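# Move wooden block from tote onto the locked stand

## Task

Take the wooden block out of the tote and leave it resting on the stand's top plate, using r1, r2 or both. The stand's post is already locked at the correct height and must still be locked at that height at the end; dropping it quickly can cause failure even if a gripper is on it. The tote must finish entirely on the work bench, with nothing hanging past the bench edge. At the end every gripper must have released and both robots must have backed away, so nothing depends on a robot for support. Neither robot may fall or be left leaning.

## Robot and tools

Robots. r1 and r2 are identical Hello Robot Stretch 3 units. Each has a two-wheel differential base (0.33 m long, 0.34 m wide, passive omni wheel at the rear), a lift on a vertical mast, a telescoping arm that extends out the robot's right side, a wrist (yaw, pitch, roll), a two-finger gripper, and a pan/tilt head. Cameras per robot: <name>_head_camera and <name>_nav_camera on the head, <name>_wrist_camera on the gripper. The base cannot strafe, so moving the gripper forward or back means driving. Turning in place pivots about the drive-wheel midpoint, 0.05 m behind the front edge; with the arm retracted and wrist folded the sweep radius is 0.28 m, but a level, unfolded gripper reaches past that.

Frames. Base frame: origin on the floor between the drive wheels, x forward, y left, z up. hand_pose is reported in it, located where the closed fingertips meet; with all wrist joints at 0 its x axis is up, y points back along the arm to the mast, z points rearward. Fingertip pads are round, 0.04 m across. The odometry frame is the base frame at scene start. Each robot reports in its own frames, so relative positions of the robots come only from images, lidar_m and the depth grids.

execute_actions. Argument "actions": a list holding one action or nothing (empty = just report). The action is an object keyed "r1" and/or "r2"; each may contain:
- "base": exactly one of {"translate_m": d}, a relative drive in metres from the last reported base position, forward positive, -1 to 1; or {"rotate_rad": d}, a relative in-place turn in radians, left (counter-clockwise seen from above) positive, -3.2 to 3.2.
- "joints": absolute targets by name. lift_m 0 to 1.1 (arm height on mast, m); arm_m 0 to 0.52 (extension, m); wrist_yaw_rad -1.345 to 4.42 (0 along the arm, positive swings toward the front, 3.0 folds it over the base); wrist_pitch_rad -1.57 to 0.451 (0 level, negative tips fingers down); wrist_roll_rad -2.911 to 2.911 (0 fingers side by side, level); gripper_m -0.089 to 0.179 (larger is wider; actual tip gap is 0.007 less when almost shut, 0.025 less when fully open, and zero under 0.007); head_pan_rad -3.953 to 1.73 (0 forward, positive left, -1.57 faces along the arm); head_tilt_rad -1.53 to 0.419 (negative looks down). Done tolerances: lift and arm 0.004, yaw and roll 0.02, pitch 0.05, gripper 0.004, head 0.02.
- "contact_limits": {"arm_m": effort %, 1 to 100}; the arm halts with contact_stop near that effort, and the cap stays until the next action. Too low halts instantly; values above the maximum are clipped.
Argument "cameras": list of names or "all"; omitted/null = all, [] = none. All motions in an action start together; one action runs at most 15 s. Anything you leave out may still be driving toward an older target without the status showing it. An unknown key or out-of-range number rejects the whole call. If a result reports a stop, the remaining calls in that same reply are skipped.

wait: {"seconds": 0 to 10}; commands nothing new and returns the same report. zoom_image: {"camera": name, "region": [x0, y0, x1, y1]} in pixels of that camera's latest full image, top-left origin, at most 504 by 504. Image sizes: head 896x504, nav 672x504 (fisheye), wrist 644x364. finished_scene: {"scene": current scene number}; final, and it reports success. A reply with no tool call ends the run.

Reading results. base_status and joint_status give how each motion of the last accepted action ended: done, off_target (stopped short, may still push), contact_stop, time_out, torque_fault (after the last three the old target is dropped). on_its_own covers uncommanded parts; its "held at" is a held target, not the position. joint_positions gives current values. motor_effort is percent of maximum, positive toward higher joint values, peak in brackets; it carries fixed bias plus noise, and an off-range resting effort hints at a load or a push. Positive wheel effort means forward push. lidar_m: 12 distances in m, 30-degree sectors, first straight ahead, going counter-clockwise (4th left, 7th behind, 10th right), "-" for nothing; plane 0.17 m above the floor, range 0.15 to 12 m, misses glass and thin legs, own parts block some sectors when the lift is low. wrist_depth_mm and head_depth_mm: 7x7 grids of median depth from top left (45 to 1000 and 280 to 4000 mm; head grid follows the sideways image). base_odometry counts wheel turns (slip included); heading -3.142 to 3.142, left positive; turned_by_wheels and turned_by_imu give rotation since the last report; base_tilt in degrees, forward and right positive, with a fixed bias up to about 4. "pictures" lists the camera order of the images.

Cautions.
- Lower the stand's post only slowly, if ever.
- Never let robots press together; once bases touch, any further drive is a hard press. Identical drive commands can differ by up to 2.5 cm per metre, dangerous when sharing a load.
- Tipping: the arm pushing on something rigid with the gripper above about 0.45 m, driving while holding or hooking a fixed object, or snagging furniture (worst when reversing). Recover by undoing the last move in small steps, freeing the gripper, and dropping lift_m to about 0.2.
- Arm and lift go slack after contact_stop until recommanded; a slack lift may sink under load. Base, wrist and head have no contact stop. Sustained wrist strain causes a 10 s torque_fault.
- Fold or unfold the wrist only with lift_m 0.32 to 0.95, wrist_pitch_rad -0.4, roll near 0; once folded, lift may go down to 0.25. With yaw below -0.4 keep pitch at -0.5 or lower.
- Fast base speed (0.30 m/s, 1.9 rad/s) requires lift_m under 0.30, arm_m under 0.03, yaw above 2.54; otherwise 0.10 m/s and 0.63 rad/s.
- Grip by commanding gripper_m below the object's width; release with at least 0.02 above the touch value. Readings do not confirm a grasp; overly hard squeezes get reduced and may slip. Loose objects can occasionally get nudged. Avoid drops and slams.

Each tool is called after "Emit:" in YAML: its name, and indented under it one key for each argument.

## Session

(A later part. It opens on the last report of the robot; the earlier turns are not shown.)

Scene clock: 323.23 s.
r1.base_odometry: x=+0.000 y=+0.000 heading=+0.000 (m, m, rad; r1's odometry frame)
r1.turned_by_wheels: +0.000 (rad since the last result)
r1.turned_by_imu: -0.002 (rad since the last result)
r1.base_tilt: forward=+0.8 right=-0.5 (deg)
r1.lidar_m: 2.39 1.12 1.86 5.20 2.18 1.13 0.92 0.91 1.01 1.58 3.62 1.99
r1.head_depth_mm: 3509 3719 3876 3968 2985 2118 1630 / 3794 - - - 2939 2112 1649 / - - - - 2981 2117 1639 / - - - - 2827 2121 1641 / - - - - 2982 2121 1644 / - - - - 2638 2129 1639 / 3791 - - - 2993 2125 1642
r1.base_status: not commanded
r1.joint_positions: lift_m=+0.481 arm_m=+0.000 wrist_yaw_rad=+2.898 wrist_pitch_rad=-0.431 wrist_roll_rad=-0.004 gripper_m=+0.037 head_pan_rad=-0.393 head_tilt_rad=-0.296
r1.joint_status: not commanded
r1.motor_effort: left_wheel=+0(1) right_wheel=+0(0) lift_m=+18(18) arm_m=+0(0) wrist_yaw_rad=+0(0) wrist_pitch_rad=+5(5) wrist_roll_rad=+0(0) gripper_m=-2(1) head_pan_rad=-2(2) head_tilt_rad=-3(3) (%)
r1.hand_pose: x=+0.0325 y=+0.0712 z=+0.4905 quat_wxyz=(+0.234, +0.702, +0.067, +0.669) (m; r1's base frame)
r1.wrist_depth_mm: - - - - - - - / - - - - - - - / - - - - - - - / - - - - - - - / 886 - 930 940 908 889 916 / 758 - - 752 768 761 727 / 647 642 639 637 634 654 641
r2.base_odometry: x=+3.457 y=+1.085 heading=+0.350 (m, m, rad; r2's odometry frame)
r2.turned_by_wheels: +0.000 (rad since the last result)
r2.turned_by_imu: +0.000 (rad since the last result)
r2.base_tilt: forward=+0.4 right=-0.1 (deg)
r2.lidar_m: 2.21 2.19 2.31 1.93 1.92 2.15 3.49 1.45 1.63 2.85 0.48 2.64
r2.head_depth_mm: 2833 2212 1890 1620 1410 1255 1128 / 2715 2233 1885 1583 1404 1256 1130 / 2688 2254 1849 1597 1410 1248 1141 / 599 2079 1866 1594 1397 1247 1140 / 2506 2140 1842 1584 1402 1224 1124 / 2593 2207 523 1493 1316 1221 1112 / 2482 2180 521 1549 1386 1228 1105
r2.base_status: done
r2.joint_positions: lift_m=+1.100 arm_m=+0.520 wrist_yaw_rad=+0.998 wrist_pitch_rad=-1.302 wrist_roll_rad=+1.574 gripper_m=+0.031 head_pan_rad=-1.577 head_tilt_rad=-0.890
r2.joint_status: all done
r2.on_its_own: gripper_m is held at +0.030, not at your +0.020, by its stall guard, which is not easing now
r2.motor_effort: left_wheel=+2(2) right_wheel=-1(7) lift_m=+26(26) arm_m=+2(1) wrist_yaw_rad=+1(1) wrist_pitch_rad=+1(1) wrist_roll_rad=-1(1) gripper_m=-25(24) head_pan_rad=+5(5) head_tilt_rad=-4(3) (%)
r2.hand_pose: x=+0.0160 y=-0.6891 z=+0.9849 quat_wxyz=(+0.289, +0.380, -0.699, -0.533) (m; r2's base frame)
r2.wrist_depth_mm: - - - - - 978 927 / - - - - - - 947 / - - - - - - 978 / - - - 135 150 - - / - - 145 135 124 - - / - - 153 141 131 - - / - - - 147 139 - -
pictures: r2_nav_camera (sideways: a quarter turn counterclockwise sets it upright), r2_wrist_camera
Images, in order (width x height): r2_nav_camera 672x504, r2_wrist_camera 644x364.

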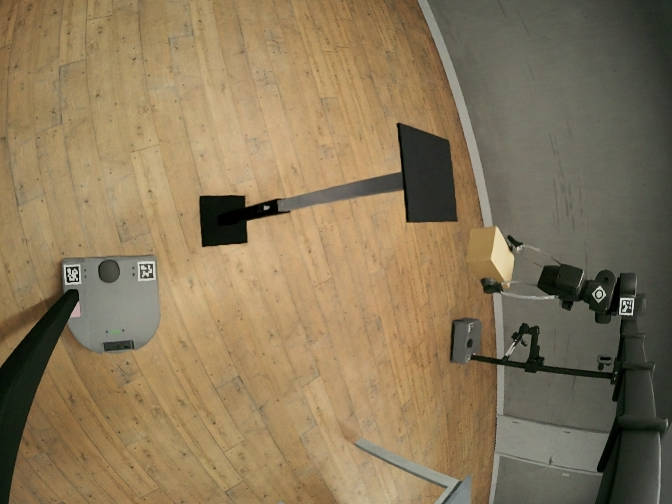

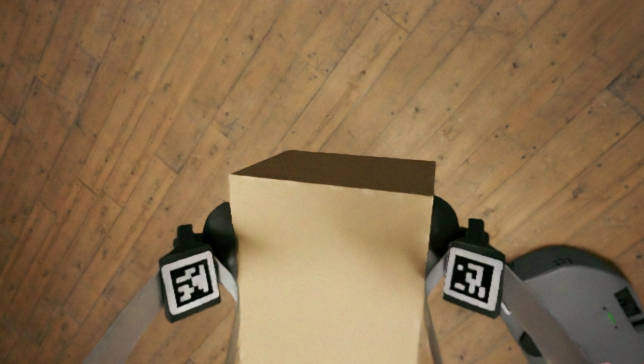

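Emit:
execute_actions:
  actions:
    - {"r2":{"joints":{"arm_m":0.23,"wrist_pitch_rad":-1.0}}}
  cameras: []

Emit:
execute_actions:
  actions:
    - {"r2":{"base":{"translate_m":0.14}}}
  cameras: ["r2_wrist_camera","r2_nav_camera"]

Scene clock: 337.07 s.
r1.base_odometry: x=+0.000 y=+0.000 heading=+0.000 (m, m, rad; r1's odometry frame)
r1.turned_by_wheels: +0.000 (rad since the last result)
r1.turned_by_imu: -0.001 (rad since the last result)
r1.base_tilt: forward=+0.8 right=-0.5 (deg)
r1.lidar_m: 2.38 1.12 1.86 5.23 2.17 1.13 0.92 0.91 1.01 1.58 3.63 2.00
r1.head_depth_mm: 3550 3711 3838 3986 3005 2120 1632 / 3826 3987 - - 2966 2119 1630 / - - - - 2995 2125 1639 / - - - - 2801 2113 1638 / - - - - 2988 2130 1646 / - - - - 2606 2122 1641 / 3816 - - - 2993 2137 1648
r1.base_status: not commanded
r1.joint_positions: lift_m=+0.481 arm_m=+0.000 wrist_yaw_rad=+2.898 wrist_pitch_rad=-0.431 wrist_roll_rad=-0.004 gripper_m=+0.037 head_pan_rad=-0.393 head_tilt_rad=-0.296
r1.joint_status: not commanded
r1.motor_effort: left_wheel=+0(1) right_wheel=+0(0) lift_m=+18(18) arm_m=+0(1) wrist_yaw_rad=+0(1) wrist_pitch_rad=+5(5) wrist_roll_rad=+0(0) gripper_m=-1(0) head_pan_rad=-3(1) head_tilt_rad=-3(4) (%)
r1.hand_pose: x=+0.0325 y=+0.0712 z=+0.4905 quat_wxyz=(+0.234, +0.702, +0.067, +0.669) (m; r1's base frame)
r1.wrist_depth_mm: - - - - - - - / - - - - - - - / - - - - - - - / - - - - - - - / 904 - 978 881 893 901 885 / 771 - - 772 784 749 746 / 631 661 626 644 635 658 642
r2.base_odometry: x=+3.457 y=+1.085 heading=+0.350 (m, m, rad; r2's odometry frame)
r2.turned_by_wheels: +0.000 (rad since the last result)
r2.turned_by_imu: -0.001 (rad since the last result)
r2.base_tilt: forward=+0.7 right=-0.3 (deg)
r2.lidar_m: 2.21 2.19 2.31 1.93 1.92 2.15 3.48 1.45 1.63 2.85 0.48 2.65
r2.head_depth_mm: 2778 2215 1889 1610 1410 1261 1132 / 2779 2206 1882 1597 1411 1255 1127 / 2564 2203 1859 1614 1406 1245 1146 / - 2211 1816 1595 1395 1249 1136 / 2516 442 1093 1602 1388 1225 1118 / 2569 424 410 1496 1310 1223 1116 / 2489 2205 506 1542 1380 1233 1112
r2.base_status: not commanded
r2.joint_positions: lift_m=+1.100 arm_m=+0.230 wrist_yaw_rad=+0.999 wrist_pitch_rad=-1.018 wrist_roll_rad=+1.574 gripper_m=+0.031 head_pan_rad=-1.577 head_tilt_rad=-0.890
r2.joint_status: all done
r2.on_its_own: gripper_m is held at +0.030, not at your +0.020, by its stall guard, which is not easing now
r2.motor_effort: left_wheel=+1(2) right_wheel=-1(2) lift_m=+25(25) arm_m=-3(4) wrist_yaw_rad=+1(1) wrist_pitch_rad=+7(7) wrist_roll_rad=-1(1) gripper_m=-25(25) head_pan_rad=+6(5) head_tilt_rad=-4(4) (%)
r2.hand_pose: x=+0.0742 y=-0.4370 z=+1.0076 quat_wxyz=(+0.233, +0.417, -0.767, -0.429) (m; r2's base frame)
r2.wrist_depth_mm: - - - - - 969 882 / - - - - - 994 901 / - - 266 - - - 921 / - - 275 135 150 - 939 / - - 146 135 125 - - / - - 153 141 131 - - / - - - 148 139 - 985
pictures: none
No camera images: the call's "cameras" was empty. Leave "cameras" out to get every camera's image.

Scene clock: 339.63 s.
r1.base_odometry: x=+0.000 y=+0.000 heading=+0.000 (m, m, rad; r1's odometry frame)
r1.turned_by_wheels: +0.000 (rad since the last result)
r1.turned_by_imu: +0.000 (rad since the last result)
r1.base_tilt: forward=+0.7 right=-0.6 (deg)
r1.lidar_m: 3.92 1.13 1.85 5.26 2.18 1.13 0.92 0.91 1.01 1.58 3.62 2.00
r1.head_depth_mm: 3497 3715 3860 3947 2992 2101 1642 / 3785 3999 - - 3011 2109 1635 / - - - - 2961 2124 1635 / - - - - 2836 2118 1645 / - - - - 2652 2110 1640 / - - - - 2982 2105 1635 / 3810 - - - 3000 2128 1640
r1.base_status: not commanded
r1.joint_positions: lift_m=+0.481 arm_m=+0.000 wrist_yaw_rad=+2.898 wrist_pitch_rad=-0.431 wrist_roll_rad=-0.004 gripper_m=+0.037 head_pan_rad=-0.393 head_tilt_rad=-0.296
r1.joint_status: not commanded
r1.motor_effort: left_wheel=-1(1) right_wheel=+0(0) lift_m=+18(18) arm_m=+0(1) wrist_yaw_rad=+0(1) wrist_pitch_rad=+5(5) wrist_roll_rad=+0(1) gripper_m=-1(0) head_pan_rad=-2(3) head_tilt_rad=-3(3) (%)
r1.hand_pose: x=+0.0325 y=+0.0712 z=+0.4905 quat_wxyz=(+0.234, +0.702, +0.067, +0.669) (m; r1's base frame)
r1.wrist_depth_mm: - - - - - - - / - - - - - - - / - - - - - - - / - - - - - - - / 899 - 983 929 918 893 892 / 762 - - 747 785 762 764 / 659 641 635 639 622 654 649
r2.base_odometry: x=+3.589 y=+1.133 heading=+0.351 (m, m, rad; r2's odometry frame)
r2.turned_by_wheels: +0.000 (rad since the last result)
r2.turned_by_imu: -0.001 (rad since the last result)
r2.base_tilt: forward=+0.6 right=-0.2 (deg)
r2.lidar_m: 2.07 2.06 2.30 1.97 1.96 2.20 3.55 1.58 2.40 0.45 2.79 2.49
r2.head_depth_mm: 2781 2252 1863 1615 1414 1259 1128 / 2735 2247 1855 1597 1407 1261 1132 / 2595 2245 1742 1598 1405 1253 1141 / - 2223 514 1570 1356 1217 1133 / 2561 440 474 1563 1387 1232 1120 / 2488 425 410 1579 1392 1241 1120 / 2512 2193 1760 1567 1386 1235 1114
r2.base_status: done
r2.joint_positions: lift_m=+1.100 arm_m=+0.230 wrist_yaw_rad=+0.999 wrist_pitch_rad=-1.018 wrist_roll_rad=+1.574 gripper_m=+0.031 head_pan_rad=-1.577 head_tilt_rad=-0.890
r2.joint_status: not commanded
r2.on_its_own: gripper_m is held at +0.030, not at your +0.020, by its stall guard, which is not easing now
r2.motor_effort: left_wheel=+1(4) right_wheel=-2(4) lift_m=+26(25) arm_m=-3(3) wrist_yaw_rad=+2(1) wrist_pitch_rad=+6(6) wrist_roll_rad=-1(1) gripper_m=-26(26) head_pan_rad=+4(4) head_tilt_rad=-4(3) (%)
r2.hand_pose: x=+0.0743 y=-0.4370 z=+1.0076 quat_wxyz=(+0.233, +0.417, -0.767, -0.428) (m; r2's base frame)
r2.wrist_depth_mm: - - - 209 181 161 895 / - - - 216 186 163 863 / - - - 221 192 167 153 / - - - 135 150 171 155 / - - 146 135 125 - - / - - 153 141 132 - - / - - - 148 140 - 984
pictures: r2_nav_camera (sideways: a quarter turn counterclockwise sets it upright), r2_wrist_camera
Images, in order (width x height): r2_nav_camera 672x504, r2_wrist_camera 644x364.

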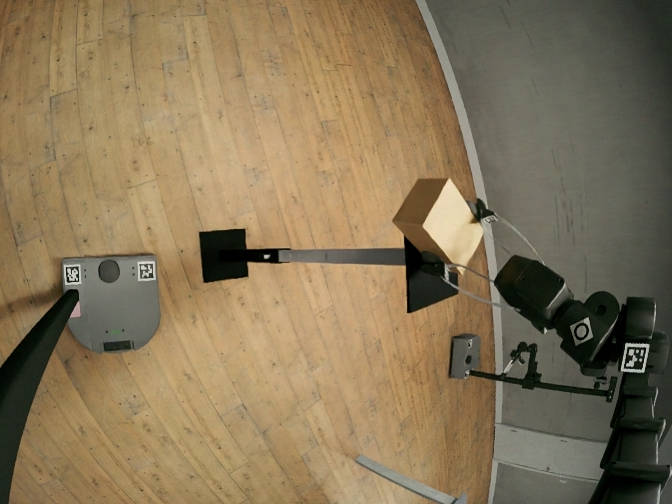

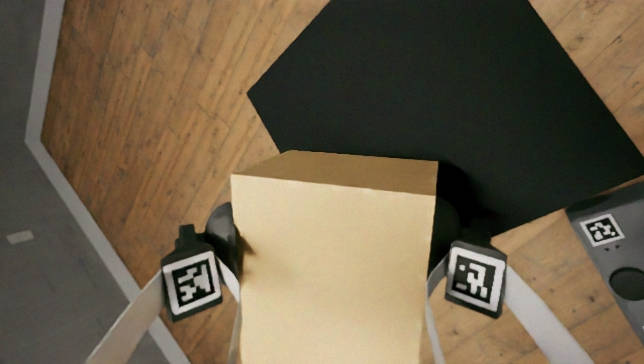

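Emit:
execute_actions:
  actions:
    - {"r2":{"base":{"translate_m":-0.06},"joints":{"arm_m":0.27}}}
  cameras: ["r2_wrist_camera"]

Scene clock: 346.43 s.
r1.base_odometry: x=+0.000 y=+0.000 heading=+0.000 (m, m, rad; r1's odometry frame)
r1.turned_by_wheels: +0.000 (rad since the last result)
r1.turned_by_imu: -0.001 (rad since the last result)
r1.base_tilt: forward=+0.7 right=-0.6 (deg)
r1.lidar_m: 2.51 1.13 1.85 5.22 2.18 1.13 0.92 0.92 1.01 1.58 3.63 2.00
r1.head_depth_mm: 3527 3712 3888 3966 2978 2112 1626 / 3815 3984 - - 2969 2109 1630 / - - - - 2968 2120 1641 / - - - - 2803 2123 1639 / - - - - 3006 2134 1643 / - - - - 2639 2118 1644 / 3802 - - - 3026 2125 1645
r1.base_status: not commanded
r1.joint_positions: lift_m=+0.481 arm_m=+0.000 wrist_yaw_rad=+2.898 wrist_pitch_rad=-0.431 wrist_roll_rad=-0.004 gripper_m=+0.037 head_pan_rad=-0.393 head_tilt_rad=-0.296
r1.joint_status: not commanded
r1.motor_effort: left_wheel=-1(1) right_wheel=+0(0) lift_m=+18(18) arm_m=+1(0) wrist_yaw_rad=-1(1) wrist_pitch_rad=+5(5) wrist_roll_rad=+0(0) gripper_m=+0(1) head_pan_rad=-3(2) head_tilt_rad=-3(3) (%)
r1.hand_pose: x=+0.0325 y=+0.0712 z=+0.4905 quat_wxyz=(+0.234, +0.702, +0.067, +0.669) (m; r1's base frame)
r1.wrist_depth_mm: - - - - - - - / - - - - - - - / - - - - - - - / - - - - - - - / 918 - 968 924 904 894 921 / 755 - - 755 789 754 738 / 652 651 625 649 649 637 636
r2.base_odometry: x=+3.533 y=+1.112 heading=+0.351 (m, m, rad; r2's odometry frame)
r2.turned_by_wheels: +0.000 (rad since the last result)
r2.turned_by_imu: +0.000 (rad since the last result)
r2.base_tilt: forward=+0.5 right=-0.2 (deg)
r2.lidar_m: 2.13 2.12 2.34 1.96 1.95 2.18 3.54 1.53 1.70 0.46 2.81 2.56
r2.head_depth_mm: 2798 2237 1876 1616 1413 1256 1126 / 2722 2239 1857 1619 1408 1250 1130 / 2621 2226 1873 1596 1400 1247 1141 / - 2233 1785 1602 1396 1250 1146 / 2564 453 506 1505 1312 1216 1124 / 2520 437 485 1580 1399 1236 1119 / 2461 2201 1714 1581 1386 1234 1113
r2.base_status: done
r2.joint_positions: lift_m=+1.100 arm_m=+0.270 wrist_yaw_rad=+0.999 wrist_pitch_rad=-1.017 wrist_roll_rad=+1.574 gripper_m=+0.031 head_pan_rad=-1.577 head_tilt_rad=-0.890
r2.joint_status: all done
r2.on_its_own: gripper_m is held at +0.030, not at your +0.020, by its stall guard, which is not easing now
r2.motor_effort: left_wheel=+1(3) right_wheel=-1(7) lift_m=+26(26) arm_m=+3(2) wrist_yaw_rad=+1(1) wrist_pitch_rad=+6(6) wrist_roll_rad=-1(1) gripper_m=-26(26) head_pan_rad=+4(4) head_tilt_rad=-4(4) (%)
r2.hand_pose: x=+0.0743 y=-0.4765 z=+1.0076 quat_wxyz=(+0.233, +0.417, -0.767, -0.428) (m; r2's base frame)
r2.wrist_depth_mm: - - - - - 994 876 / - - - - - 996 887 / - - - 221 196 - 916 / - - - 135 151 - 949 / - - 147 135 125 - 997 / - - 154 142 131 179 - / - - - 148 139 - 997
pictures: r2_wrist_camera
Images, in order (width x height): r2_wrist_camera 644x364.

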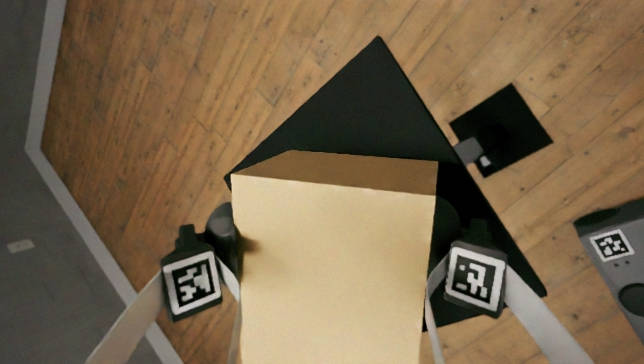

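Over the plate. Lower slowly.

Emit:
execute_actions:
  actions:
    - {"r2":{"joints":{"lift_m":1.05}}}
  cameras: ["r2_nav_camera"]

Scene clock: 350.00 s.
r1.base_odometry: x=+0.000 y=+0.000 heading=+0.000 (m, m, rad; r1's odometry frame)
r1.turned_by_wheels: +0.000 (rad since the last result)
r1.turned_by_imu: -0.001 (rad since the last result)
r1.base_tilt: forward=+0.9 right=-0.5 (deg)
r1.lidar_m: 2.52 1.13 1.85 5.24 2.17 1.13 0.92 0.92 1.01 1.58 3.63 2.00
r1.head_depth_mm: 3494 3706 3861 3971 2968 2122 1632 / 3814 3973 - - 3006 2115 1642 / - - - - 2999 2131 1627 / - - - - 2807 2120 1638 / - - - - 2981 2119 1644 / - - - - 2694 2129 1636 / 3850 - - - 3014 2128 1644
r1.base_status: not commanded
r1.joint_positions: lift_m=+0.481 arm_m=+0.000 wrist_yaw_rad=+2.898 wrist_pitch_rad=-0.431 wrist_roll_rad=-0.004 gripper_m=+0.037 head_pan_rad=-0.393 head_tilt_rad=-0.296
r1.joint_status: not commanded
r1.motor_effort: left_wheel=-1(1) right_wheel=+0(0) lift_m=+18(18) arm_m=+1(1) wrist_yaw_rad=+0(1) wrist_pitch_rad=+5(5) wrist_roll_rad=+0(1) gripper_m=-1(1) head_pan_rad=-2(2) head_tilt_rad=-3(3) (%)
r1.hand_pose: x=+0.0325 y=+0.0712 z=+0.4905 quat_wxyz=(+0.234, +0.702, +0.067, +0.669) (m; r1's base frame)
r1.wrist_depth_mm: - - - - - - - / - - - - - - - / - - - - - - - / - - - - - - - / 956 - 952 911 932 907 898 / 756 - - 762 775 734 731 / 639 650 635 655 643 645 638
r2.base_odometry: x=+3.533 y=+1.112 heading=+0.351 (m, m, rad; r2's odometry frame)
r2.turned_by_wheels: +0.000 (rad since the last result)
r2.turned_by_imu: -0.023 (rad since the last result)
r2.base_tilt: forward=+0.5 right=-0.2 (deg)
r2.lidar_m: 2.14 2.12 2.35 1.95 1.94 2.15 3.42 1.52 1.69 0.46 0.46 2.61
r2.head_depth_mm: 2794 2241 1860 1612 1408 1258 1134 / 2755 2266 1874 1616 1410 1255 1129 / 2598 2223 1860 1598 1396 1247 1142 / - 2224 1829 1596 1403 1244 1140 / 2566 473 511 1559 1315 1215 1121 / 2522 450 476 1553 1393 1238 1118 / 2447 2185 494 1578 1394 1228 1115
r2.base_status: not commanded
r2.joint_positions: lift_m=+1.081 arm_m=+0.270 wrist_yaw_rad=+1.013 wrist_pitch_rad=-0.991 wrist_roll_rad=+1.589 gripper_m=+0.031 head_pan_rad=-1.576 head_tilt_rad=-0.891
r2.joint_status: lift_m contact_stop (moved -0.019 of -0.050)
r2.on_its_own: gripper_m is held at +0.030, not at your +0.020, by its stall guard, which is not easing now; lift_m is slack since a contact_stop, until your next command for it (your +1.050 is given up)
r2.motor_effort: left_wheel=+5(7) right_wheel=-8(13) lift_m=+20(24) arm_m=+2(3) wrist_yaw_rad=-8(11) wrist_pitch_rad=-3(7) wrist_roll_rad=-7(9) gripper_m=-26(27) head_pan_rad=+5(6) head_tilt_rad=-3(4) (%)
r2.hand_pose: x=+0.0805 y=-0.4783 z=+0.9923 quat_wxyz=(+0.224, +0.423, -0.771, -0.420) (m; r2's base frame)
r2.wrist_depth_mm: - - - - - 969 853 / - - - 206 - - 890 / - - - 206 187 990 907 / - - 241 134 162 - 923 / - - 145 134 125 - 975 / - - 150 139 130 - 985 / - - - 144 141 - 988
pictures: r2_nav_camera (sideways: a quarter turn counterclockwise sets it upright)
Images, in order (width x height): r2_nav_camera 672x504.

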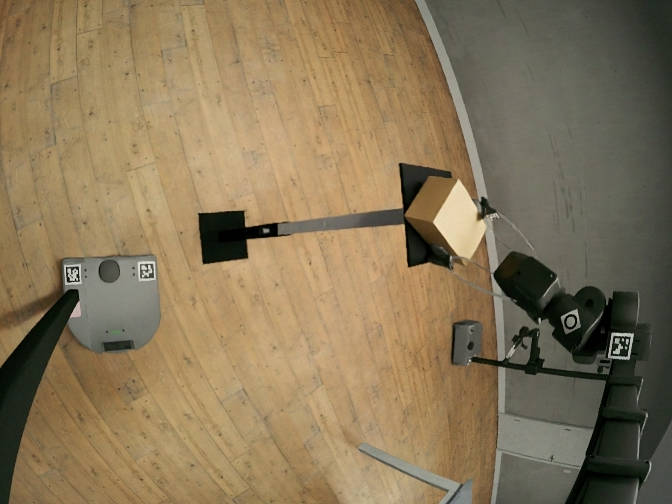

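Release, raise, retract.

Emit:
execute_actions:
  actions:
    - {"r2":{"joints":{"lift_m":1.09,"gripper_m":0.14}}}
  cameras: []

Emit:
execute_actions:
  actions:
    - {"r2":{"joints":{"lift_m":1.1,"arm_m":0.0}}}
  cameras: ["r2_nav_camera"]

Scene clock: 356.90 s.
r1.base_odometry: x=+0.000 y=+0.000 heading=+0.000 (m, m, rad; r1's odometry frame)
r1.turned_by_wheels: +0.000 (rad since the last result)
r1.turned_by_imu: -0.001 (rad since the last result)
r1.base_tilt: forward=+0.8 right=-0.5 (deg)
r1.lidar_m: 2.53 1.13 1.85 5.21 2.17 1.13 0.92 0.92 1.01 1.57 3.63 2.00
r1.head_depth_mm: 3504 3693 3860 3993 2983 2112 1641 / 3840 3977 - - 2983 2108 1632 / - - - - 3006 2113 1641 / - - - - 2806 2112 1642 / - - - - 2999 2125 1637 / - - - - 2669 2109 1639 / 3835 - - - 3004 2144 1642
r1.base_status: not commanded
r1.joint_positions: lift_m=+0.481 arm_m=+0.000 wrist_yaw_rad=+2.898 wrist_pitch_rad=-0.431 wrist_roll_rad=-0.004 gripper_m=+0.037 head_pan_rad=-0.393 head_tilt_rad=-0.296
r1.joint_status: not commanded
r1.motor_effort: left_wheel=-1(1) right_wheel=+0(0) lift_m=+18(18) arm_m=+0(1) wrist_yaw_rad=-1(0) wrist_pitch_rad=+5(5) wrist_roll_rad=+0(0) gripper_m=-1(0) head_pan_rad=-1(2) head_tilt_rad=-3(3) (%)
r1.hand_pose: x=+0.0325 y=+0.0712 z=+0.4905 quat_wxyz=(+0.234, +0.702, +0.067, +0.669) (m; r1's base frame)
r1.wrist_depth_mm: - - - - - - - / - - - - - - - / - - - - - - - / - - - - - - - / 897 - 969 899 892 917 902 / 754 - - 753 755 738 735 / 632 650 637 652 648 649 650
r2.base_odometry: x=+3.533 y=+1.112 heading=+0.351 (m, m, rad; r2's odometry frame)
r2.turned_by_wheels: +0.000 (rad since the last result)
r2.turned_by_imu: -0.001 (rad since the last result)
r2.base_tilt: forward=+0.7 right=-0.1 (deg)
r2.lidar_m: 2.14 2.12 2.36 1.96 1.95 2.16 3.40 1.52 1.69 0.46 0.46 2.61
r2.head_depth_mm: 2796 2216 1880 1606 1408 1256 1132 / 2752 2240 1875 1602 1394 1249 1127 / 2686 2234 1862 1602 1400 1249 1147 / - 2274 1815 1590 1394 1254 1140 / 2563 487 504 1556 1319 1210 1121 / 2498 476 476 1560 1385 1231 1114 / 2457 2178 494 1573 1377 1234 1114
r2.base_status: not commanded
r2.joint_positions: lift_m=+1.090 arm_m=+0.270 wrist_yaw_rad=+1.002 wrist_pitch_rad=-0.985 wrist_roll_rad=+1.575 gripper_m=+0.140 head_pan_rad=-1.576 head_tilt_rad=-0.891
r2.joint_status: all done
r2.motor_effort: left_wheel=+2(5) right_wheel=-3(8) lift_m=+23(25) arm_m=+3(3) wrist_yaw_rad=-1(9) wrist_pitch_rad=-5(5) wrist_roll_rad=-1(7) gripper_m=+4(100) head_pan_rad=+5(5) head_tilt_rad=-4(4) (%)
r2.hand_pose: x=+0.0808 y=-0.4801 z=+1.0016 quat_wxyz=(+0.226, +0.422, -0.773, -0.416) (m; r2's base frame)
r2.wrist_depth_mm: - - - - - 990 862 / - - - - - - 879 / - - - 217 196 968 897 / - - - 154 155 - 927 / - - - 155 145 - 970 / - - - 160 152 - 974 / - - - 166 159 - 980
pictures: none
No camera images: the call's "cameras" was empty. Leave "cameras" out to get every camera's image.

Scene clock: 360.10 s.
r1.base_odometry: x=+0.000 y=+0.000 heading=+0.000 (m, m, rad; r1's odometry frame)
r1.turned_by_wheels: +0.000 (rad since the last result)
r1.turned_by_imu: -0.001 (rad since the last result)
r1.base_tilt: forward=+0.7 right=-0.5 (deg)
r1.lidar_m: 2.52 1.13 1.85 5.24 2.18 1.13 0.92 0.91 1.01 1.58 3.62 2.00
r1.head_depth_mm: 3540 3687 3865 - 3011 2100 1632 / 3786 3961 - - 2995 2124 1642 / - - - - 2996 2109 1639 / - - - - 2806 2126 1633 / - - - - 2972 2123 1643 / - - - - 2656 2117 1647 / 3854 3998 - - 3007 2142 1642
r1.base_status: not commanded
r1.joint_positions: lift_m=+0.481 arm_m=+0.000 wrist_yaw_rad=+2.898 wrist_pitch_rad=-0.431 wrist_roll_rad=-0.004 gripper_m=+0.037 head_pan_rad=-0.393 head_tilt_rad=-0.296
r1.joint_status: not commanded
r1.motor_effort: left_wheel=-1(1) right_wheel=+0(0) lift_m=+18(18) arm_m=+0(0) wrist_yaw_rad=-1(0) wrist_pitch_rad=+5(5) wrist_roll_rad=+0(0) gripper_m=-1(0) head_pan_rad=-2(2) head_tilt_rad=-3(3) (%)
r1.hand_pose: x=+0.0325 y=+0.0712 z=+0.4905 quat_wxyz=(+0.234, +0.702, +0.067, +0.669) (m; r1's base frame)
r1.wrist_depth_mm: - - - - - - - / - - - - - - - / - - - - - - - / - - - - - - - / 912 - 940 915 895 879 898 / 747 - - 744 796 749 726 / 644 624 628 629 637 627 665
r2.base_odometry: x=+3.533 y=+1.112 heading=+0.351 (m, m, rad; r2's odometry frame)
r2.turned_by_wheels: +0.000 (rad since the last result)
r2.turned_by_imu: +0.000 (rad since the last result)
r2.base_tilt: forward=+0.6 right=-0.3 (deg)
r2.lidar_m: 2.14 2.13 2.35 1.95 1.94 2.15 3.40 1.53 1.69 0.46 0.46 2.60
r2.head_depth_mm: - - - 1608 1411 1250 1130 / - - - 1544 1408 1257 1131 / - - - - 1391 1250 1149 / 2629 2211 - - - 1232 1138 / 2555 488 483 - 952 1210 1121 / 2509 475 525 1550 1387 1246 1115 / 2452 2154 495 1583 1395 1244 1116
r2.base_status: not commanded
r2.joint_positions: lift_m=+1.100 arm_m=+0.001 wrist_yaw_rad=+1.002 wrist_pitch_rad=-1.004 wrist_roll_rad=+1.575 gripper_m=+0.140 head_pan_rad=-1.576 head_tilt_rad=-0.891
r2.joint_status: all done
r2.motor_effort: left_wheel=+2(2) right_wheel=-2(3) lift_m=+24(25) arm_m=-3(5) wrist_yaw_rad=-1(1) wrist_pitch_rad=+1(4) wrist_roll_rad=-2(1) gripper_m=+1(4) head_pan_rad=+4(5) head_tilt_rad=-3(4) (%)
r2.hand_pose: x=+0.0771 y=-0.2093 z=+1.0092 quat_wxyz=(+0.230, +0.420, -0.769, -0.423) (m; r2's base frame)
r2.wrist_depth_mm: - - - - - 1000 874 / - - - - - - 901 / - - - - - - - / - - - - - - - / - - - - - - - / - - - - - - 962 / - - - - - - -
pictures: r2_nav_camera (sideways: a quarter turn counterclockwise sets it upright)
Images, in order (width x height): r2_nav_camera 672x504.

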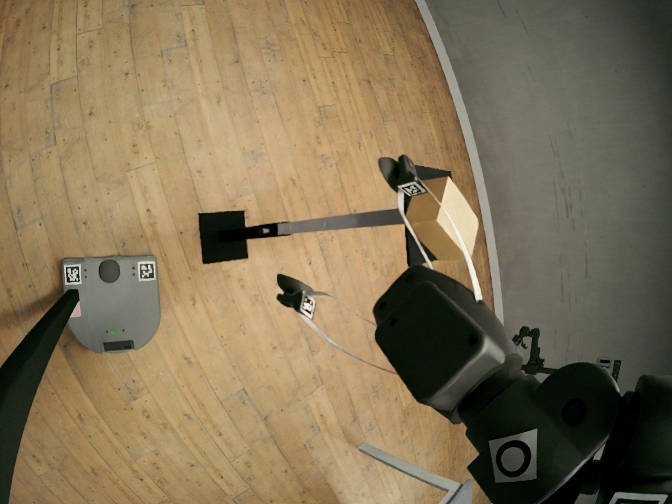

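Block is on the plate; back away and verify.

Emit:
execute_actions:
  actions:
    - {"r2":{"base":{"translate_m":-0.5},"joints":{"head_pan_rad":-1.0,"head_tilt_rad":-0.3}}}
  cameras: ["r2_head_camera"]

Scene clock: 369.33 s.
r1.base_odometry: x=+0.000 y=+0.000 heading=+0.000 (m, m, rad; r1's odometry frame)
r1.turned_by_wheels: +0.000 (rad since the last result)
r1.turned_by_imu: -0.001 (rad since the last result)
r1.base_tilt: forward=+0.8 right=-0.6 (deg)
r1.lidar_m: 2.29 1.13 1.86 5.25 2.17 1.13 0.92 0.91 1.01 1.58 3.62 2.00
r1.head_depth_mm: 3510 3675 3810 3950 2978 2112 1630 / 3792 3958 - - 3004 2120 1637 / - - - - 2984 2114 1639 / - - - - 2820 2102 1641 / - - - - 2974 2124 1642 / - - - - 3002 2123 1645 / 3790 - - - 3002 2124 1644
r1.base_status: not commanded
r1.joint_positions: lift_m=+0.481 arm_m=+0.000 wrist_yaw_rad=+2.898 wrist_pitch_rad=-0.431 wrist_roll_rad=-0.004 gripper_m=+0.037 head_pan_rad=-0.393 head_tilt_rad=-0.296
r1.joint_status: not commanded
r1.motor_effort: left_wheel=-1(1) right_wheel=+0(0) lift_m=+18(18) arm_m=+0(0) wrist_yaw_rad=+0(1) wrist_pitch_rad=+5(5) wrist_roll_rad=+0(0) gripper_m=+0(1) head_pan_rad=-2(2) head_tilt_rad=-3(3) (%)
r1.hand_pose: x=+0.0325 y=+0.0712 z=+0.4905 quat_wxyz=(+0.234, +0.702, +0.067, +0.669) (m; r1's base frame)
r1.wrist_depth_mm: - - - - - - - / - - - - - - - / - - - - - - - / - - - - - - - / 911 - 938 927 905 900 897 / 756 - - 751 774 759 744 / 645 640 633 647 644 642 634
r2.base_odometry: x=+3.063 y=+0.941 heading=+0.351 (m, m, rad; r2's odometry frame)
r2.turned_by_wheels: +0.000 (rad since the last result)
r2.turned_by_imu: +0.001 (rad since the last result)
r2.base_tilt: forward=+0.6 right=-0.1 (deg)
r2.lidar_m: 2.60 2.59 2.17 1.78 1.77 1.97 3.12 1.09 1.39 2.27 2.97 0.74
r2.head_depth_mm: 2494 2601 2758 2946 2581 1921 1585 / 2525 2645 2824 2971 2577 1916 1485 / 2587 2714 2890 3001 2582 1913 1627 / 2651 2808 2920 3136 2563 1892 1552 / 2683 2841 3043 3228 2506 1879 1518 / 2796 2930 3098 3229 2370 1873 1496 / 2850 3005 3180 3330 705 1685 905
r2.base_status: done
r2.joint_positions: lift_m=+1.100 arm_m=+0.001 wrist_yaw_rad=+1.002 wrist_pitch_rad=-1.004 wrist_roll_rad=+1.575 gripper_m=+0.140 head_pan_rad=-1.007 head_tilt_rad=-0.310
r2.joint_status: all done
r2.motor_effort: left_wheel=+1(4) right_wheel=-1(6) lift_m=+24(24) arm_m=-2(2) wrist_yaw_rad=-1(1) wrist_pitch_rad=+2(2) wrist_roll_rad=-1(2) gripper_m=+0(0) head_pan_rad=+5(48) head_tilt_rad=+5(29) (%)
r2.hand_pose: x=+0.0771 y=-0.2093 z=+1.0092 quat_wxyz=(+0.230, +0.420, -0.769, -0.423) (m; r2's base frame)
r2.wrist_depth_mm: - - - - - 983 876 / - - - - - - 898 / - - - - - - - / 579 - - - - - - / - - - - - - 997 / - - - - - - 952 / - - - - - - -
pictures: r2_head_camera (sideways: a quarter turn clockwise sets it upright)
Images, in order (width x height): r2_head_camera 896x504.

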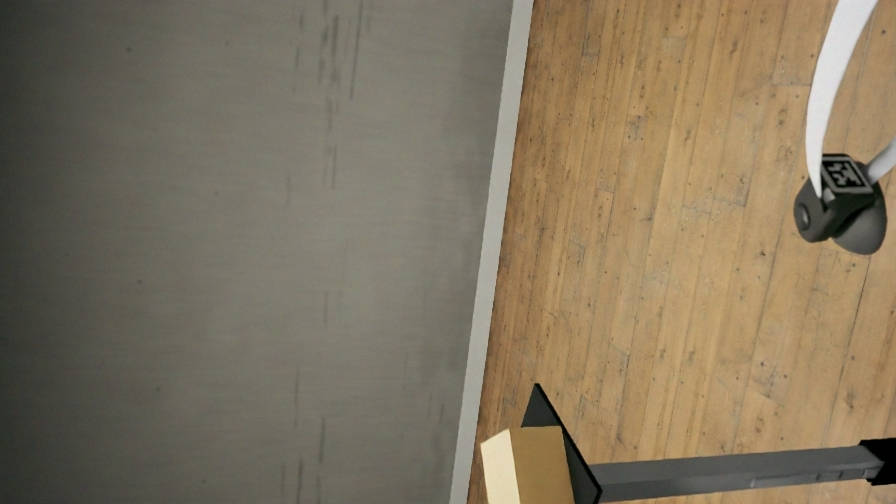

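Emit:
finished_scene:
  scene: 2

The scene is finished: the task was done.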